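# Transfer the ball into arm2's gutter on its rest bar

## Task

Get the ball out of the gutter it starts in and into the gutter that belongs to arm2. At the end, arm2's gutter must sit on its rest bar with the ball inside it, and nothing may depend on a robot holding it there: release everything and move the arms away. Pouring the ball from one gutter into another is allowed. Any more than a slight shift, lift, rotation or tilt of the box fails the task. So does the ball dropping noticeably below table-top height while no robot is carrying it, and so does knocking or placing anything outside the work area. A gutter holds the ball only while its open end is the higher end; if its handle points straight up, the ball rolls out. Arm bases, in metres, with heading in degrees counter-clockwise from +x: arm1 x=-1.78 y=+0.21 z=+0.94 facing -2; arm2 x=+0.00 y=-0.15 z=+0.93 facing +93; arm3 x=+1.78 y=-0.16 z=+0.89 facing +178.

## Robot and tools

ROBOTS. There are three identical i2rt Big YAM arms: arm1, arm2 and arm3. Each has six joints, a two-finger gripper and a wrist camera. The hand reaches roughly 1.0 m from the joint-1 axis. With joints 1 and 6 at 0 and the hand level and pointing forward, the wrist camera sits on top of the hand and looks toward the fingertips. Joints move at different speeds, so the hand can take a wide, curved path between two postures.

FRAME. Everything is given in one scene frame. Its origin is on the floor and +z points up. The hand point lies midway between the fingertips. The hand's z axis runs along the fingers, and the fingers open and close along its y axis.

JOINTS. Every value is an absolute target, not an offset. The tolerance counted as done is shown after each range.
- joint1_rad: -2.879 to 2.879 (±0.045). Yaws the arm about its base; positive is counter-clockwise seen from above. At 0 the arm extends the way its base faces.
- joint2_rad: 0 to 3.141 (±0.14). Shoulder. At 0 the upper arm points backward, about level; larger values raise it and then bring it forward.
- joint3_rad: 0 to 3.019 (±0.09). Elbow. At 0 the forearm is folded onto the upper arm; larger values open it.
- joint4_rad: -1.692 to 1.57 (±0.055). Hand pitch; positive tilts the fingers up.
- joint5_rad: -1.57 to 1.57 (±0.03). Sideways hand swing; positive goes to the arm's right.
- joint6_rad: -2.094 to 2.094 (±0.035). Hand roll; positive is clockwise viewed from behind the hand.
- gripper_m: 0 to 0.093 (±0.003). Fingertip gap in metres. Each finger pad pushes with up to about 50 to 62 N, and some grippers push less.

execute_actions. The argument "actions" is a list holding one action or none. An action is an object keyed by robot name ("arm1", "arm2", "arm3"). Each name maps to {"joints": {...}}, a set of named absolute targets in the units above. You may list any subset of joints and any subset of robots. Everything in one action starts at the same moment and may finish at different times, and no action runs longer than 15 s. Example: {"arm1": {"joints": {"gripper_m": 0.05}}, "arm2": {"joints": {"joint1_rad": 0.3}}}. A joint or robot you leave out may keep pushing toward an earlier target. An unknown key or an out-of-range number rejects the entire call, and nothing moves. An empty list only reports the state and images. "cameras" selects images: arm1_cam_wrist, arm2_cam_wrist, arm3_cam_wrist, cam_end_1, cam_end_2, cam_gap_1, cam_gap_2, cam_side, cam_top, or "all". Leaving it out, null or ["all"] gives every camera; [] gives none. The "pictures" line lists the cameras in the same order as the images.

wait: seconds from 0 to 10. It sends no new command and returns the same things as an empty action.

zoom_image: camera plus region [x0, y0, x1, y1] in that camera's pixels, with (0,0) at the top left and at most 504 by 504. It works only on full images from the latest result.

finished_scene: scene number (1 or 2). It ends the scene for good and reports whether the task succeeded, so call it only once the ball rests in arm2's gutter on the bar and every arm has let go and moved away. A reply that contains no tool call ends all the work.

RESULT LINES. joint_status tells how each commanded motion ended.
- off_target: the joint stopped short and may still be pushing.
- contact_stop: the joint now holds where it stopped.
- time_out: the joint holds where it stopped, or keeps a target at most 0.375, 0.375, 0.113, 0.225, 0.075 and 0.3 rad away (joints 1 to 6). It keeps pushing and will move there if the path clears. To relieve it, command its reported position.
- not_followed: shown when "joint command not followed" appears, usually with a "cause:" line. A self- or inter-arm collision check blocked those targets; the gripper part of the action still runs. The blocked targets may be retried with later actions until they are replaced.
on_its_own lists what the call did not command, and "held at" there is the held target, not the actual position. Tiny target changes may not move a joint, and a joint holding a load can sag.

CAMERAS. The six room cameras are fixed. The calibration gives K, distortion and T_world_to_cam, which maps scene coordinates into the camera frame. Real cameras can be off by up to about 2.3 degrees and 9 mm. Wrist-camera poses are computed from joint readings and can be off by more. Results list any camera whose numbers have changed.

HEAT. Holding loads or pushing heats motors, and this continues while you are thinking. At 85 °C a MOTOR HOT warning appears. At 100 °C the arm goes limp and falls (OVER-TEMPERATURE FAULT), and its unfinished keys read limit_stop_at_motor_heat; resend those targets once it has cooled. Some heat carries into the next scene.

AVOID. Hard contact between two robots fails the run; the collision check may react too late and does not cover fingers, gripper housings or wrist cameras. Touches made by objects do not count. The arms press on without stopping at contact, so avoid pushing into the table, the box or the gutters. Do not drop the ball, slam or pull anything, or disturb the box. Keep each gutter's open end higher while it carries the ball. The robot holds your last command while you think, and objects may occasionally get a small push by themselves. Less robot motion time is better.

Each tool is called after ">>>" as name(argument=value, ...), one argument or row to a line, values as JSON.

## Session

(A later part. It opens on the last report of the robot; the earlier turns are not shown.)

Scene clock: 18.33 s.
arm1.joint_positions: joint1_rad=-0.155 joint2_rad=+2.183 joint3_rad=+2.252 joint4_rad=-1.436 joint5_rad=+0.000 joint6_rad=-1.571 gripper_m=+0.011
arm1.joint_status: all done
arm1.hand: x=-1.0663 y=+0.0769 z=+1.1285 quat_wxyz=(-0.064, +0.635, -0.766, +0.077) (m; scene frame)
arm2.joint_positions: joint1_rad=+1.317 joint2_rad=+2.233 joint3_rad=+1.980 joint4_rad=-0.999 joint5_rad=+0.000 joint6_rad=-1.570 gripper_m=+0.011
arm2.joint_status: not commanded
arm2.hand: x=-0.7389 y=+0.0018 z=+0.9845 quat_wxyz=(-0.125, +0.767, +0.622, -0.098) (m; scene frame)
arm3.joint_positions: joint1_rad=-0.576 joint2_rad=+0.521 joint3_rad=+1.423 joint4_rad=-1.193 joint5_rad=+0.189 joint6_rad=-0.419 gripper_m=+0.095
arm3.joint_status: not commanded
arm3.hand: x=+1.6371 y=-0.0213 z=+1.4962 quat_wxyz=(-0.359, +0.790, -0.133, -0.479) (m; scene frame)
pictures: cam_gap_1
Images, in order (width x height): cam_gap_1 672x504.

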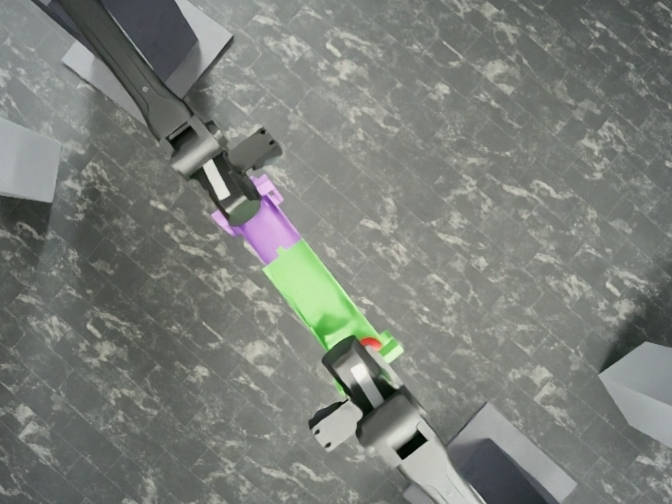

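>>> execute_actions(
  actions=[
    {"arm1":{"joints":{"joint4_rad":-1.53}}},
  ],
  cameras=[],
)

>>> wait(
  seconds=2,
)

Scene clock: 19.20 s.
arm1.joint_positions: joint1_rad=-0.155 joint2_rad=+2.183 joint3_rad=+2.252 joint4_rad=-1.525 joint5_rad=+0.000 joint6_rad=-1.571 gripper_m=+0.011
arm1.joint_status: all done
arm1.hand: x=-1.0875 y=+0.0809 z=+1.1252 quat_wxyz=(-0.035, +0.637, -0.769, +0.043) (m; scene frame)
arm2.joint_positions: joint1_rad=+1.317 joint2_rad=+2.233 joint3_rad=+1.980 joint4_rad=-0.999 joint5_rad=+0.000 joint6_rad=-1.570 gripper_m=+0.011
arm2.joint_status: not commanded
arm2.hand: x=-0.7389 y=+0.0018 z=+0.9845 quat_wxyz=(-0.125, +0.767, +0.622, -0.098) (m; scene frame)
arm3.joint_positions: joint1_rad=-0.576 joint2_rad=+0.521 joint3_rad=+1.423 joint4_rad=-1.193 joint5_rad=+0.189 joint6_rad=-0.419 gripper_m=+0.095
arm3.joint_status: not commanded
arm3.hand: x=+1.6371 y=-0.0213 z=+1.4962 quat_wxyz=(-0.359, +0.790, -0.133, -0.479) (m; scene frame)
pictures: none
No camera images: the call's "cameras" was empty. Leave "cameras" out to get every camera's image.

Scene clock: 21.20 s.
arm1.joint_positions: joint1_rad=-0.155 joint2_rad=+2.183 joint3_rad=+2.252 joint4_rad=-1.527 joint5_rad=+0.000 joint6_rad=-1.572 gripper_m=+0.011
arm1.joint_status: all done
arm1.hand: x=-1.0880 y=+0.0810 z=+1.1251 quat_wxyz=(-0.035, +0.637, -0.769, +0.042) (m; scene frame)
arm2.joint_positions: joint1_rad=+1.317 joint2_rad=+2.233 joint3_rad=+1.980 joint4_rad=-0.996 joint5_rad=+0.000 joint6_rad=-1.572 gripper_m=+0.011
arm2.joint_status: not commanded
arm2.hand: x=-0.7397 y=+0.0021 z=+0.9849 quat_wxyz=(-0.126, +0.766, +0.623, -0.099) (m; scene frame)
arm3.joint_positions: joint1_rad=-0.576 joint2_rad=+0.521 joint3_rad=+1.423 joint4_rad=-1.193 joint5_rad=+0.189 joint6_rad=-0.419 gripper_m=+0.095
arm3.joint_status: not commanded
arm3.hand: x=+1.6371 y=-0.0213 z=+1.4962 quat_wxyz=(-0.359, +0.790, -0.133, -0.479) (m; scene frame)
wait: 2.00 s; at rest by 0.27 s
pictures: arm1_cam_wrist, arm2_cam_wrist, arm3_cam_wrist, cam_end_1, cam_end_2, cam_gap_1, cam_gap_2, cam_side, cam_top
camera_calibration (this result's frames):
arm1_cam_wrist: T_world_to_cam=[[0.978321, -0.185143, 0.0927929, 0.979726], [-0.204593, -0.794604, 0.571618, -0.7946], [-0.0320974, -0.57821, -0.815256, 1.05799], [0, 0, 0, 1]] pos_world=[-1.0871, 0.161735, 1.22583]
arm2_cam_wrist: T_world_to_cam=[[-0.935221, 0.192721, 0.297018, -0.97986], [0.33321, 0.762713, 0.554292, -0.292396], [-0.119716, 0.617355, -0.777522, 0.797608], [0, 0, 0, 1]] pos_world=[-0.723471, -0.0805538, 1.07327]
arm3_cam_wrist: T_world_to_cam=[[0.555229, 0.701665, 0.446529, -1.56212], [0.797068, -0.295606, -0.526593, -0.517028], [-0.237495, 0.648293, -0.723403, 1.60929], [0, 0, 0, 1]] pos_world=[1.66164, -0.100044, 1.58944]
Images, in order (width x height): arm1_cam_wrist 504x504, arm2_cam_wrist 504x504, arm3_cam_wrist 504x504, cam_end_1 672x504, cam_end_2 672x504, cam_gap_1 672x504, cam_gap_2 672x504, cam_side 672x504, cam_top 672x504.

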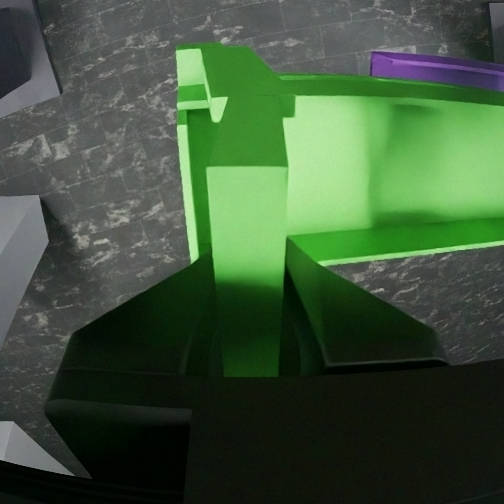

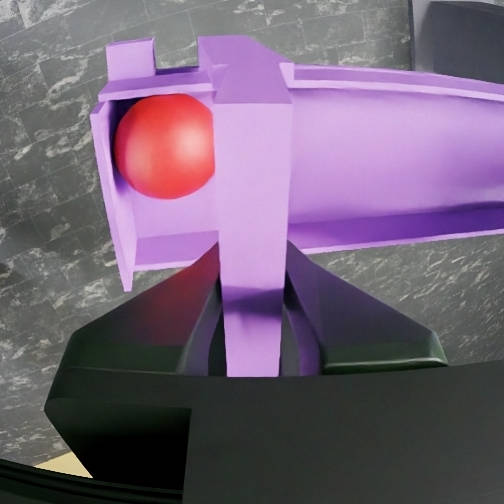

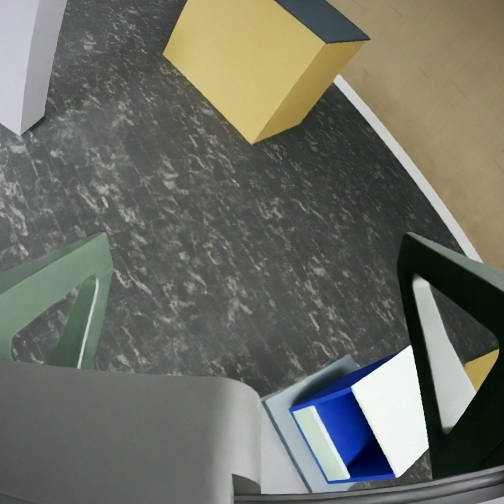

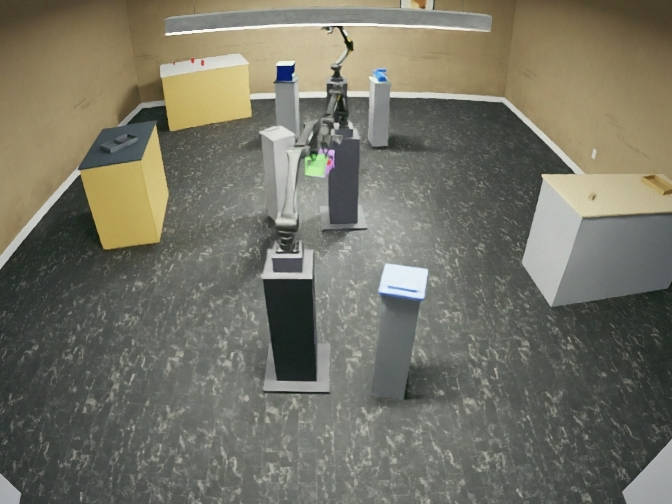

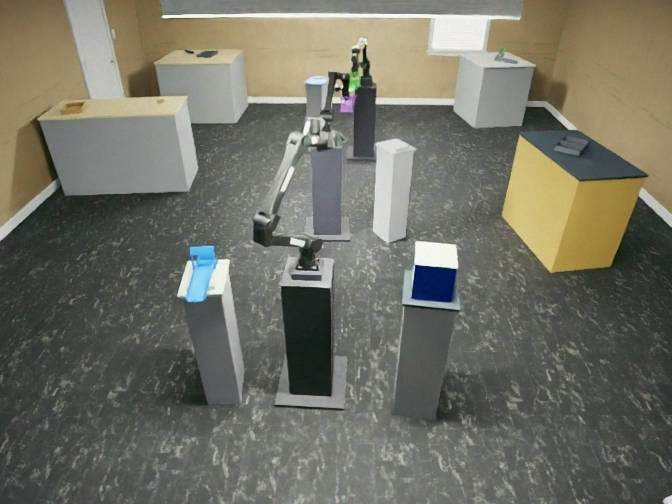

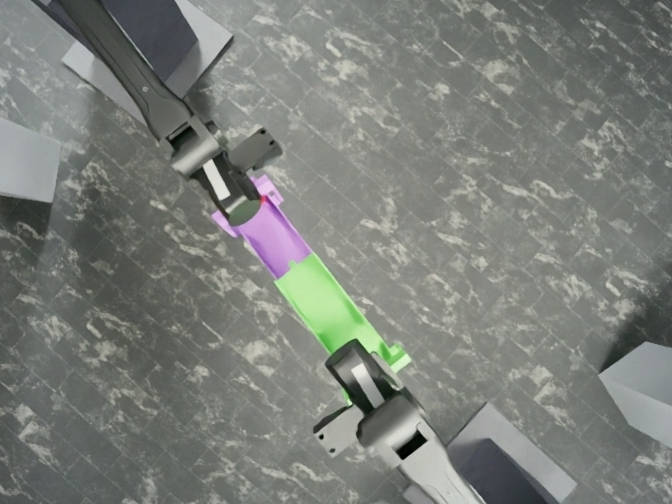

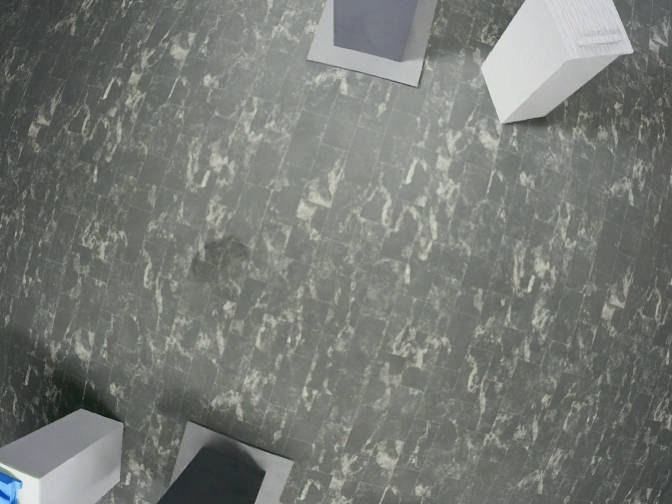

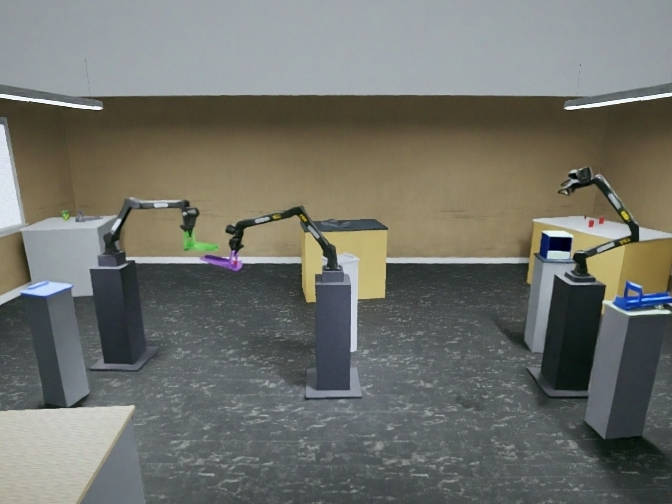

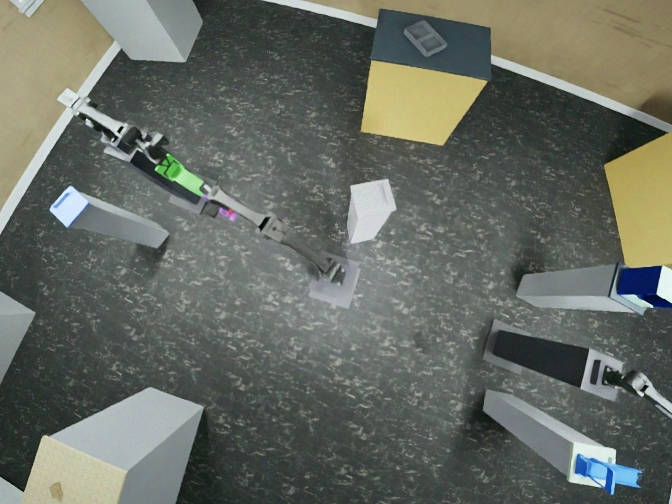

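>>> execute_actions(
  actions=[
    {"arm1":{"joints":{"joint2_rad":1.9,"joint1_rad":-0.5}}},
  ],
  cameras=[],
)

>>> execute_actions(
  actions=[
    {"arm2":{"joints":{"joint1_rad":0.8,"joint2_rad":1.9,"joint3_rad":1.75,"joint4_rad":-0.89,"joint5_rad":0.2,"joint6_rad":-1.1}},"arm1":{"joints":{"joint1_rad":-1.1,"joint2_rad":1.8,"joint3_rad":1.8,"joint4_rad":-1.16,"joint5_rad":0.2,"joint6_rad":-0.5}}},
  ],
  cameras=["arm2_cam_wrist"],
)

>>> execute_actions(
  actions=[
    {"arm2":{"joints":{"joint1_rad":0.3,"joint2_rad":1.6,"joint3_rad":1.4,"joint4_rad":-0.8,"joint5_rad":0.32,"joint6_rad":-0.7}},"arm1":{"joints":{"joint1_rad":-1.62,"joint3_rad":1.67,"joint6_rad":0.21}}},
  ],
  cameras=["arm2_cam_wrist"],
)

>>> execute_actions(
  actions=[
    {"arm2":{"joints":{"joint1_rad":-0.01,"joint2_rad":1.65,"joint3_rad":1.265,"joint4_rad":-0.89,"joint5_rad":0.25,"joint6_rad":-0.5}},"arm1":{"joints":{"joint2_rad":1.98}}},
  ],
  cameras=["arm2_cam_wrist"],
)

>>> execute_actions(
  actions=[
    {"arm2":{"joints":{"joint2_rad":1.78,"joint5_rad":0.18}},"arm1":{"joints":{"joint2_rad":2.04}}},
  ],
  cameras=["arm2_cam_wrist","arm1_cam_wrist"],
)

Scene clock: 23.70 s.
arm1.joint_positions: joint1_rad=-0.498 joint2_rad=+1.921 joint3_rad=+2.297 joint4_rad=-1.528 joint5_rad=+0.000 joint6_rad=-1.572 gripper_m=+0.011
arm1.joint_status: all done
arm1.hand: x=-1.2000 y=-0.1271 z=+1.3199 quat_wxyz=(-0.102, +0.488, -0.848, +0.179) (m; scene frame)
arm2.joint_positions: joint1_rad=+1.317 joint2_rad=+2.233 joint3_rad=+1.980 joint4_rad=-0.996 joint5_rad=+0.000 joint6_rad=-1.572 gripper_m=+0.011
arm2.joint_status: not commanded
arm2.hand: x=-0.7397 y=+0.0021 z=+0.9849 quat_wxyz=(-0.126, +0.766, +0.623, -0.099) (m; scene frame)
arm3.joint_positions: joint1_rad=-0.576 joint2_rad=+0.521 joint3_rad=+1.423 joint4_rad=-1.193 joint5_rad=+0.189 joint6_rad=-0.419 gripper_m=+0.095
arm3.joint_status: not commanded
arm3.hand: x=+1.6371 y=-0.0213 z=+1.4962 quat_wxyz=(-0.359, +0.790, -0.133, -0.479) (m; scene frame)
pictures: none
No camera images: the call's "cameras" was empty. Leave "cameras" out to get every camera's image.

Scene clock: 25.63 s.
arm1.joint_positions: joint1_rad=-1.094 joint2_rad=+1.834 joint3_rad=+1.782 joint4_rad=-1.177 joint5_rad=+0.198 joint6_rad=-0.508 gripper_m=+0.011
arm1.joint_status: all done
arm1.hand: x=-1.5311 y=-0.3882 z=+1.1731 quat_wxyz=(-0.043, -0.314, -0.929, +0.191) (m; scene frame)
arm2.joint_positions: joint1_rad=+0.810 joint2_rad=+1.911 joint3_rad=+1.747 joint4_rad=-0.902 joint5_rad=+0.196 joint6_rad=-1.110 gripper_m=+0.011
arm2.joint_status: all done
arm2.hand: x=-0.5118 y=+0.3337 z=+1.1178 quat_wxyz=(-0.256, +0.949, +0.166, -0.076) (m; scene frame)
arm3.joint_positions: joint1_rad=-0.576 joint2_rad=+0.521 joint3_rad=+1.423 joint4_rad=-1.193 joint5_rad=+0.189 joint6_rad=-0.419 gripper_m=+0.095
arm3.joint_status: not commanded
arm3.hand: x=+1.6371 y=-0.0213 z=+1.4962 quat_wxyz=(-0.359, +0.790, -0.133, -0.479) (m; scene frame)
pictures: arm2_cam_wrist
camera_calibration (this result's frames):
arm2_cam_wrist: T_world_to_cam=[[-0.282392, 0.822266, 0.494099, -0.966268], [0.891844, 0.0353031, 0.450964, -0.0508269], [0.353369, 0.568007, -0.743302, 0.943842], [0, 0, 0, 1]] pos_world=[-0.561061, 0.260215, 1.20191]
Images, in order (width x height): arm2_cam_wrist 504x504.

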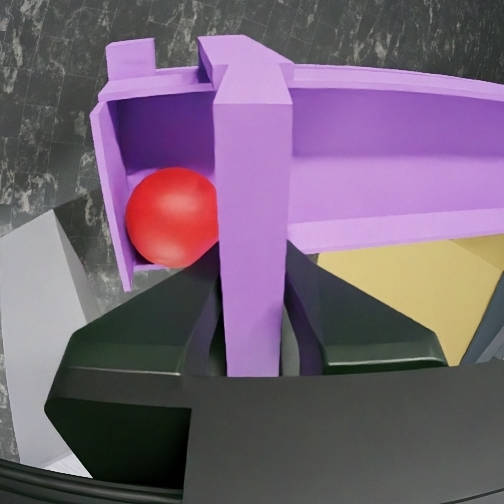

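Scene clock: 27.37 s.
arm1.joint_positions: joint1_rad=-1.614 joint2_rad=+1.826 joint3_rad=+1.666 joint4_rad=-1.168 joint5_rad=+0.198 joint6_rad=+0.202 gripper_m=+0.011
arm1.joint_status: all done
arm1.hand: x=-1.8599 y=-0.4019 z=+1.1272 quat_wxyz=(-0.024, -0.795, -0.586, +0.155) (m; scene frame)
arm2.joint_positions: joint1_rad=+0.294 joint2_rad=+1.606 joint3_rad=+1.398 joint4_rad=-0.821 joint5_rad=+0.316 joint6_rad=-0.710 gripper_m=+0.011
arm2.joint_status: all done
arm2.hand: x=-0.1500 y=+0.4280 z=+1.1533 quat_wxyz=(-0.306, +0.908, -0.285, -0.025) (m; scene frame)
arm3.joint_positions: joint1_rad=-0.576 joint2_rad=+0.521 joint3_rad=+1.423 joint4_rad=-1.193 joint5_rad=+0.189 joint6_rad=-0.419 gripper_m=+0.095
arm3.joint_status: not commanded
arm3.hand: x=+1.6371 y=-0.0213 z=+1.4962 quat_wxyz=(-0.359, +0.790, -0.133, -0.479) (m; scene frame)
pictures: arm2_cam_wrist
camera_calibration (this result's frames):
arm2_cam_wrist: T_world_to_cam=[[0.534, 0.662686, 0.525064, -0.804185], [0.616567, -0.730157, 0.294475, 0.0740688], [0.578523, 0.166488, -0.798494, 1.0581], [0, 0, 0, 1]] pos_world=[-0.228369, 0.410843, 1.24532]
Images, in order (width x height): arm2_cam_wrist 504x504.

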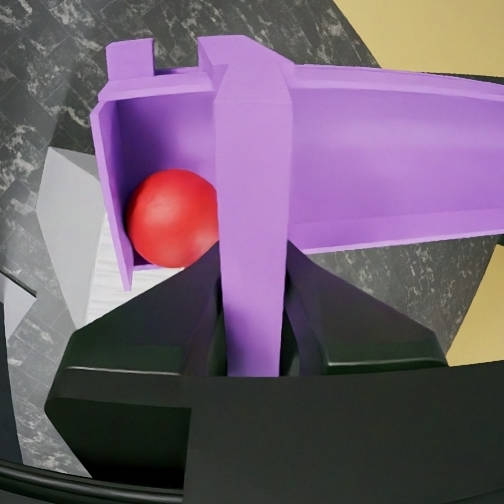

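Scene clock: 28.63 s.
arm1.joint_positions: joint1_rad=-1.614 joint2_rad=+2.013 joint3_rad=+1.656 joint4_rad=-1.167 joint5_rad=+0.198 joint6_rad=+0.203 gripper_m=+0.011
arm1.joint_status: all done
arm1.hand: x=-1.8600 y=-0.3978 z=+1.0120 quat_wxyz=(+0.049, -0.795, -0.597, +0.091) (m; scene frame)
arm2.joint_positions: joint1_rad=-0.019 joint2_rad=+1.675 joint3_rad=+1.252 joint4_rad=-0.893 joint5_rad=+0.246 joint6_rad=-0.511 gripper_m=+0.011
arm2.joint_status: all done
arm2.hand: x=+0.0269 y=+0.3846 z=+1.0393 quat_wxyz=(-0.173, +0.848, -0.499, +0.038) (m; scene frame)
arm3.joint_positions: joint1_rad=-0.576 joint2_rad=+0.521 joint3_rad=+1.423 joint4_rad=-1.193 joint5_rad=+0.189 joint6_rad=-0.419 gripper_m=+0.095
arm3.joint_status: not commanded
arm3.hand: x=+1.6371 y=-0.0213 z=+1.4962 quat_wxyz=(-0.359, +0.790, -0.133, -0.479) (m; scene frame)
pictures: arm2_cam_wrist
camera_calibration (this result's frames):
arm2_cam_wrist: T_world_to_cam=[[0.837529, 0.448133, 0.312606, -0.514861], [0.28236, -0.844787, 0.45454, -0.146458], [0.46778, -0.292423, -0.834069, 1.0884], [0, 0, 0, 1]] pos_world=[-0.0365646, 0.425273, 1.13532]
Images, in order (width x height): arm2_cam_wrist 504x504.

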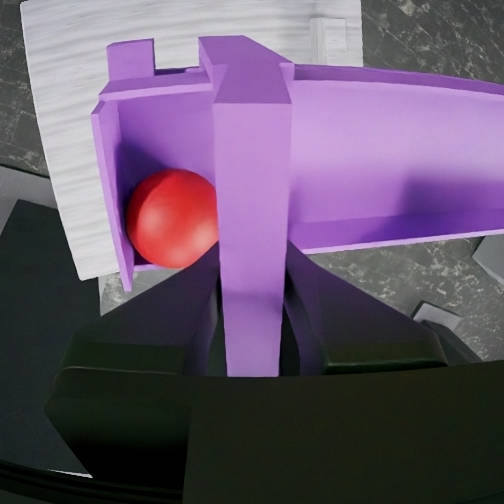

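Scene clock: 29.70 s.
arm1.joint_positions: joint1_rad=-1.614 joint2_rad=+2.052 joint3_rad=+1.656 joint4_rad=-1.167 joint5_rad=+0.198 joint6_rad=+0.203 gripper_m=+0.011
arm1.joint_status: all done
arm1.hand: x=-1.8599 y=-0.3949 z=+0.9887 quat_wxyz=(+0.064, -0.794, -0.599, +0.078) (m; scene frame)
arm2.joint_positions: joint1_rad=-0.019 joint2_rad=+1.806 joint3_rad=+1.252 joint4_rad=-0.893 joint5_rad=+0.179 joint6_rad=-0.510 gripper_m=+0.011
arm2.joint_status: all done
arm2.hand: x=+0.0157 y=+0.3779 z=+0.9695 quat_wxyz=(-0.101, +0.862, -0.495, +0.043) (m; scene frame)
arm3.joint_positions: joint1_rad=-0.576 joint2_rad=+0.521 joint3_rad=+1.423 joint4_rad=-1.193 joint5_rad=+0.189 joint6_rad=-0.419 gripper_m=+0.095
arm3.joint_status: not commanded
arm3.hand: x=+1.6371 y=-0.0213 z=+1.4962 quat_wxyz=(-0.359, +0.790, -0.133, -0.479) (m; scene frame)
pictures: arm1_cam_wrist, arm2_cam_wrist
camera_calibration (this result's frames):
arm1_cam_wrist: T_world_to_cam=[[-0.944612, 0.275246, 0.178742, -1.82017], [0.328166, 0.785496, 0.524694, 0.408563], [0.00401868, 0.554289, -0.832315, 1.17815], [0, 0, 0, 1]] pos_world=[-1.85816, -0.472964, 1.09156]
arm2_cam_wrist: T_world_to_cam=[[0.847653, 0.492706, 0.196789, -0.385413], [0.324062, -0.774499, 0.543263, -0.230501], [0.420082, -0.396727, -0.816173, 1.05623], [0, 0, 0, 1]] pos_world=[-0.0423113, 0.430407, 1.06314]
Images, in order (width x height): arm1_cam_wrist 504x504, arm2_cam_wrist 504x504.

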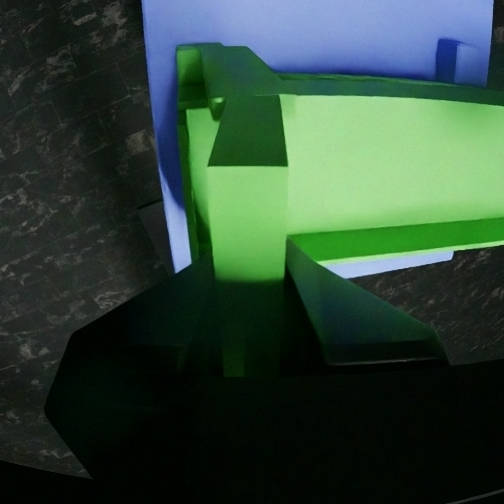

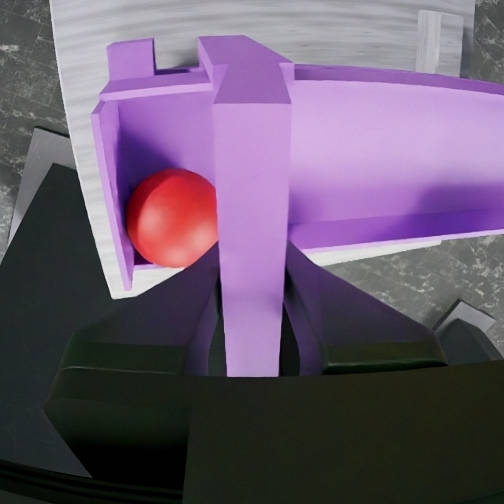

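>>> execute_actions(
  actions=[
    {"arm2":{"joints":{"joint2_rad":1.83,"joint1_rad":0.005}},"arm1":{"joints":{"joint2_rad":2.085,"joint1_rad":-1.63}}},
  ],
  cameras=[],
)

>>> execute_actions(
  actions=[
    {"arm2":{"joints":{"gripper_m":0.06}},"arm1":{"joints":{"gripper_m":0.06}}},
  ],
  cameras=["arm2_cam_wrist","arm1_cam_wrist"],
)

>>> execute_actions(
  actions=[
    {"arm2":{"joints":{"joint2_rad":1.35}},"arm1":{"joints":{"joint2_rad":1.65}}},
  ],
  cameras=["arm2_cam_wrist","arm1_cam_wrist","cam_end_2"],
)

Scene clock: 30.70 s.
arm1.joint_positions: joint1_rad=-1.625 joint2_rad=+2.097 joint3_rad=+1.656 joint4_rad=-1.167 joint5_rad=+0.199 joint6_rad=+0.204 gripper_m=+0.011
arm1.joint_status: all done
arm1.hand: x=-1.8662 y=-0.3895 z=+0.9621 quat_wxyz=(+0.081, -0.796, -0.596, +0.063) (m; scene frame)
arm2.joint_positions: joint1_rad=-0.006 joint2_rad=+1.834 joint3_rad=+1.252 joint4_rad=-0.893 joint5_rad=+0.179 joint6_rad=-0.510 gripper_m=+0.011
arm2.joint_status: all done
arm2.hand: x=+0.0092 y=+0.3754 z=+0.9553 quat_wxyz=(-0.090, +0.866, -0.490, +0.050) (m; scene frame)
arm3.joint_positions: joint1_rad=-0.576 joint2_rad=+0.521 joint3_rad=+1.423 joint4_rad=-1.193 joint5_rad=+0.189 joint6_rad=-0.419 gripper_m=+0.095
arm3.joint_status: not commanded
arm3.hand: x=+1.6371 y=-0.0213 z=+1.4962 quat_wxyz=(-0.359, +0.790, -0.133, -0.479) (m; scene frame)
pictures: none
No camera images: the call's "cameras" was empty. Leave "cameras" out to get every camera's image.

Scene clock: 31.33 s.
arm1.joint_positions: joint1_rad=-1.625 joint2_rad=+2.097 joint3_rad=+1.656 joint4_rad=-1.167 joint5_rad=+0.199 joint6_rad=+0.204 gripper_m=+0.060
arm1.joint_status: all done
arm1.hand: x=-1.8662 y=-0.3895 z=+0.9621 quat_wxyz=(+0.081, -0.796, -0.596, +0.063) (m; scene frame)
arm2.joint_positions: joint1_rad=-0.006 joint2_rad=+1.834 joint3_rad=+1.252 joint4_rad=-0.893 joint5_rad=+0.178 joint6_rad=-0.510 gripper_m=+0.060
arm2.joint_status: all done
arm2.hand: x=+0.0091 y=+0.3754 z=+0.9553 quat_wxyz=(-0.090, +0.866, -0.490, +0.050) (m; scene frame)
arm3.joint_positions: joint1_rad=-0.576 joint2_rad=+0.521 joint3_rad=+1.423 joint4_rad=-1.193 joint5_rad=+0.189 joint6_rad=-0.419 gripper_m=+0.095
arm3.joint_status: not commanded
arm3.hand: x=+1.6371 y=-0.0213 z=+1.4962 quat_wxyz=(-0.359, +0.790, -0.133, -0.479) (m; scene frame)
pictures: arm1_cam_wrist, arm2_cam_wrist
camera_calibration (this result's frames):
arm1_cam_wrist: T_world_to_cam=[[-0.941999, 0.277903, 0.18817, -1.82596], [0.335352, 0.75718, 0.560551, 0.388237], [0.0133001, 0.591141, -0.806458, 1.15981], [0, 0, 0, 1]] pos_world=[-1.86568, -0.472138, 1.0613]
arm2_cam_wrist: T_world_to_cam=[[0.841614, 0.507988, 0.183393, -0.368669], [0.332816, -0.755247, 0.564655, -0.250311], [0.425345, -0.414186, -0.804693, 1.04201], [0, 0, 0, 1]] pos_world=[-0.0496304, 0.42982, 1.04745]
Images, in order (width x height): arm1_cam_wrist 504x504, arm2_cam_wrist 504x504.

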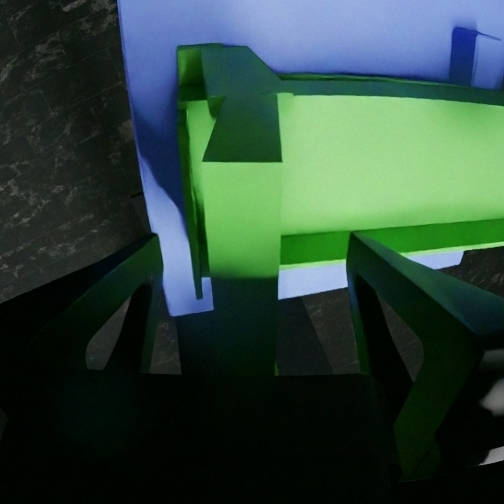

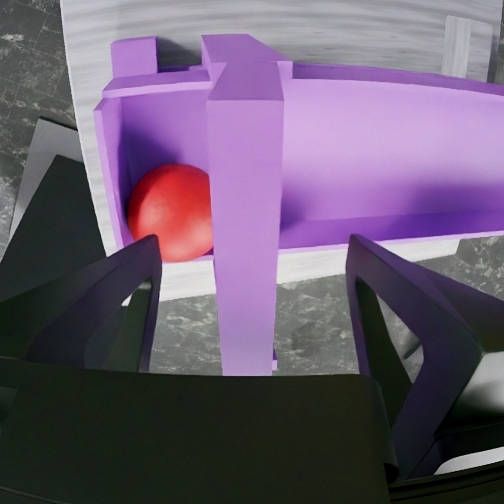

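Scene clock: 32.93 s.
arm1.joint_positions: joint1_rad=-1.625 joint2_rad=+1.664 joint3_rad=+1.656 joint4_rad=-1.167 joint5_rad=+0.199 joint6_rad=+0.204 gripper_m=+0.060
arm1.joint_status: all done
arm1.hand: x=-1.8647 y=-0.3829 z=+1.2180 quat_wxyz=(-0.080, -0.793, -0.568, +0.204) (m; scene frame)
arm2.joint_positions: joint1_rad=-0.006 joint2_rad=+1.350 joint3_rad=+1.252 joint4_rad=-0.893 joint5_rad=+0.178 joint6_rad=-0.510 gripper_m=+0.060
arm2.joint_status: all done
arm2.hand: x=+0.0093 y=+0.3644 z=+1.2027 quat_wxyz=(-0.289, +0.820, -0.488, -0.077) (m; scene frame)
arm3.joint_positions: joint1_rad=-0.576 joint2_rad=+0.521 joint3_rad=+1.423 joint4_rad=-1.193 joint5_rad=+0.189 joint6_rad=-0.419 gripper_m=+0.095
arm3.joint_status: not commanded
arm3.hand: x=+1.6371 y=-0.0213 z=+1.4962 quat_wxyz=(-0.359, +0.790, -0.133, -0.479) (m; scene frame)
pictures: arm1_cam_wrist, arm2_cam_wrist, cam_end_2
camera_calibration (this result's frames):
arm1_cam_wrist: T_world_to_cam=[[-0.937279, 0.33709, 0.088763, -1.72201], [0.347952, 0.920037, 0.180173, 0.788395], [-0.0209306, 0.199758, -0.979622, 1.35949], [0, 0, 0, 1]] pos_world=[-1.85987, -0.416447, 1.34259]
arm2_cam_wrist: T_world_to_cam=[[0.847102, 0.369029, 0.382407, -0.597352], [0.340493, -0.92937, 0.142602, 0.172667], [0.408022, 0.00940864, -0.912924, 1.2124], [0, 0, 0, 1]] pos_world=[-0.0474589, 0.369505, 1.31064]
Images, in order (width x height): arm1_cam_wrist 504x504, arm2_cam_wrist 504x504, cam_end_2 672x504.

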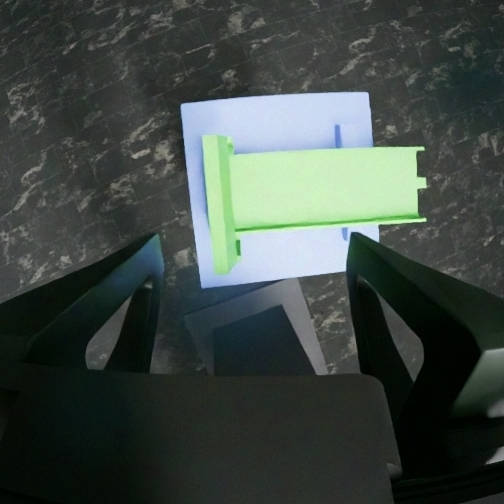

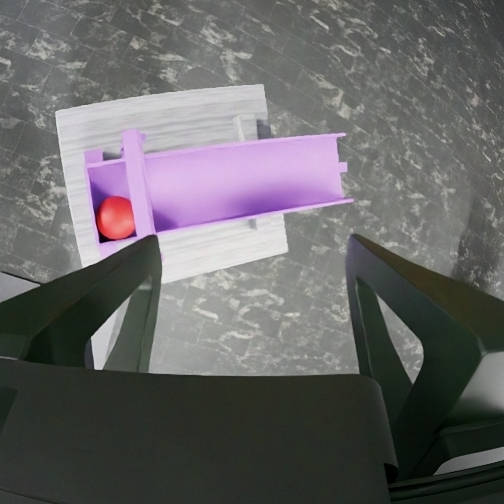

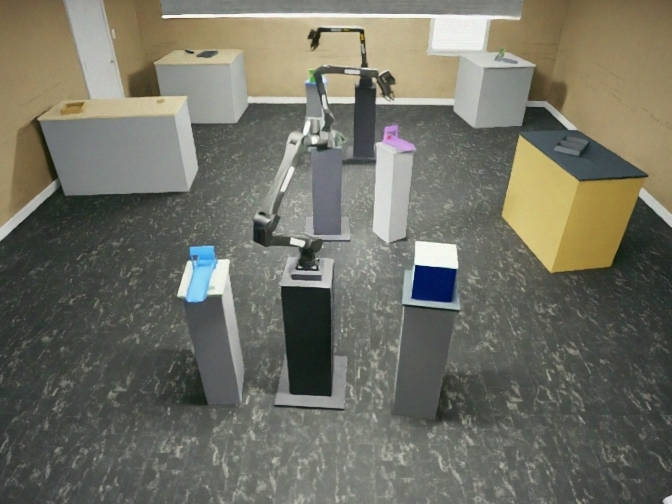

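>>> finished_scene(
  scene=2,
)

The scene is finished: the task was done.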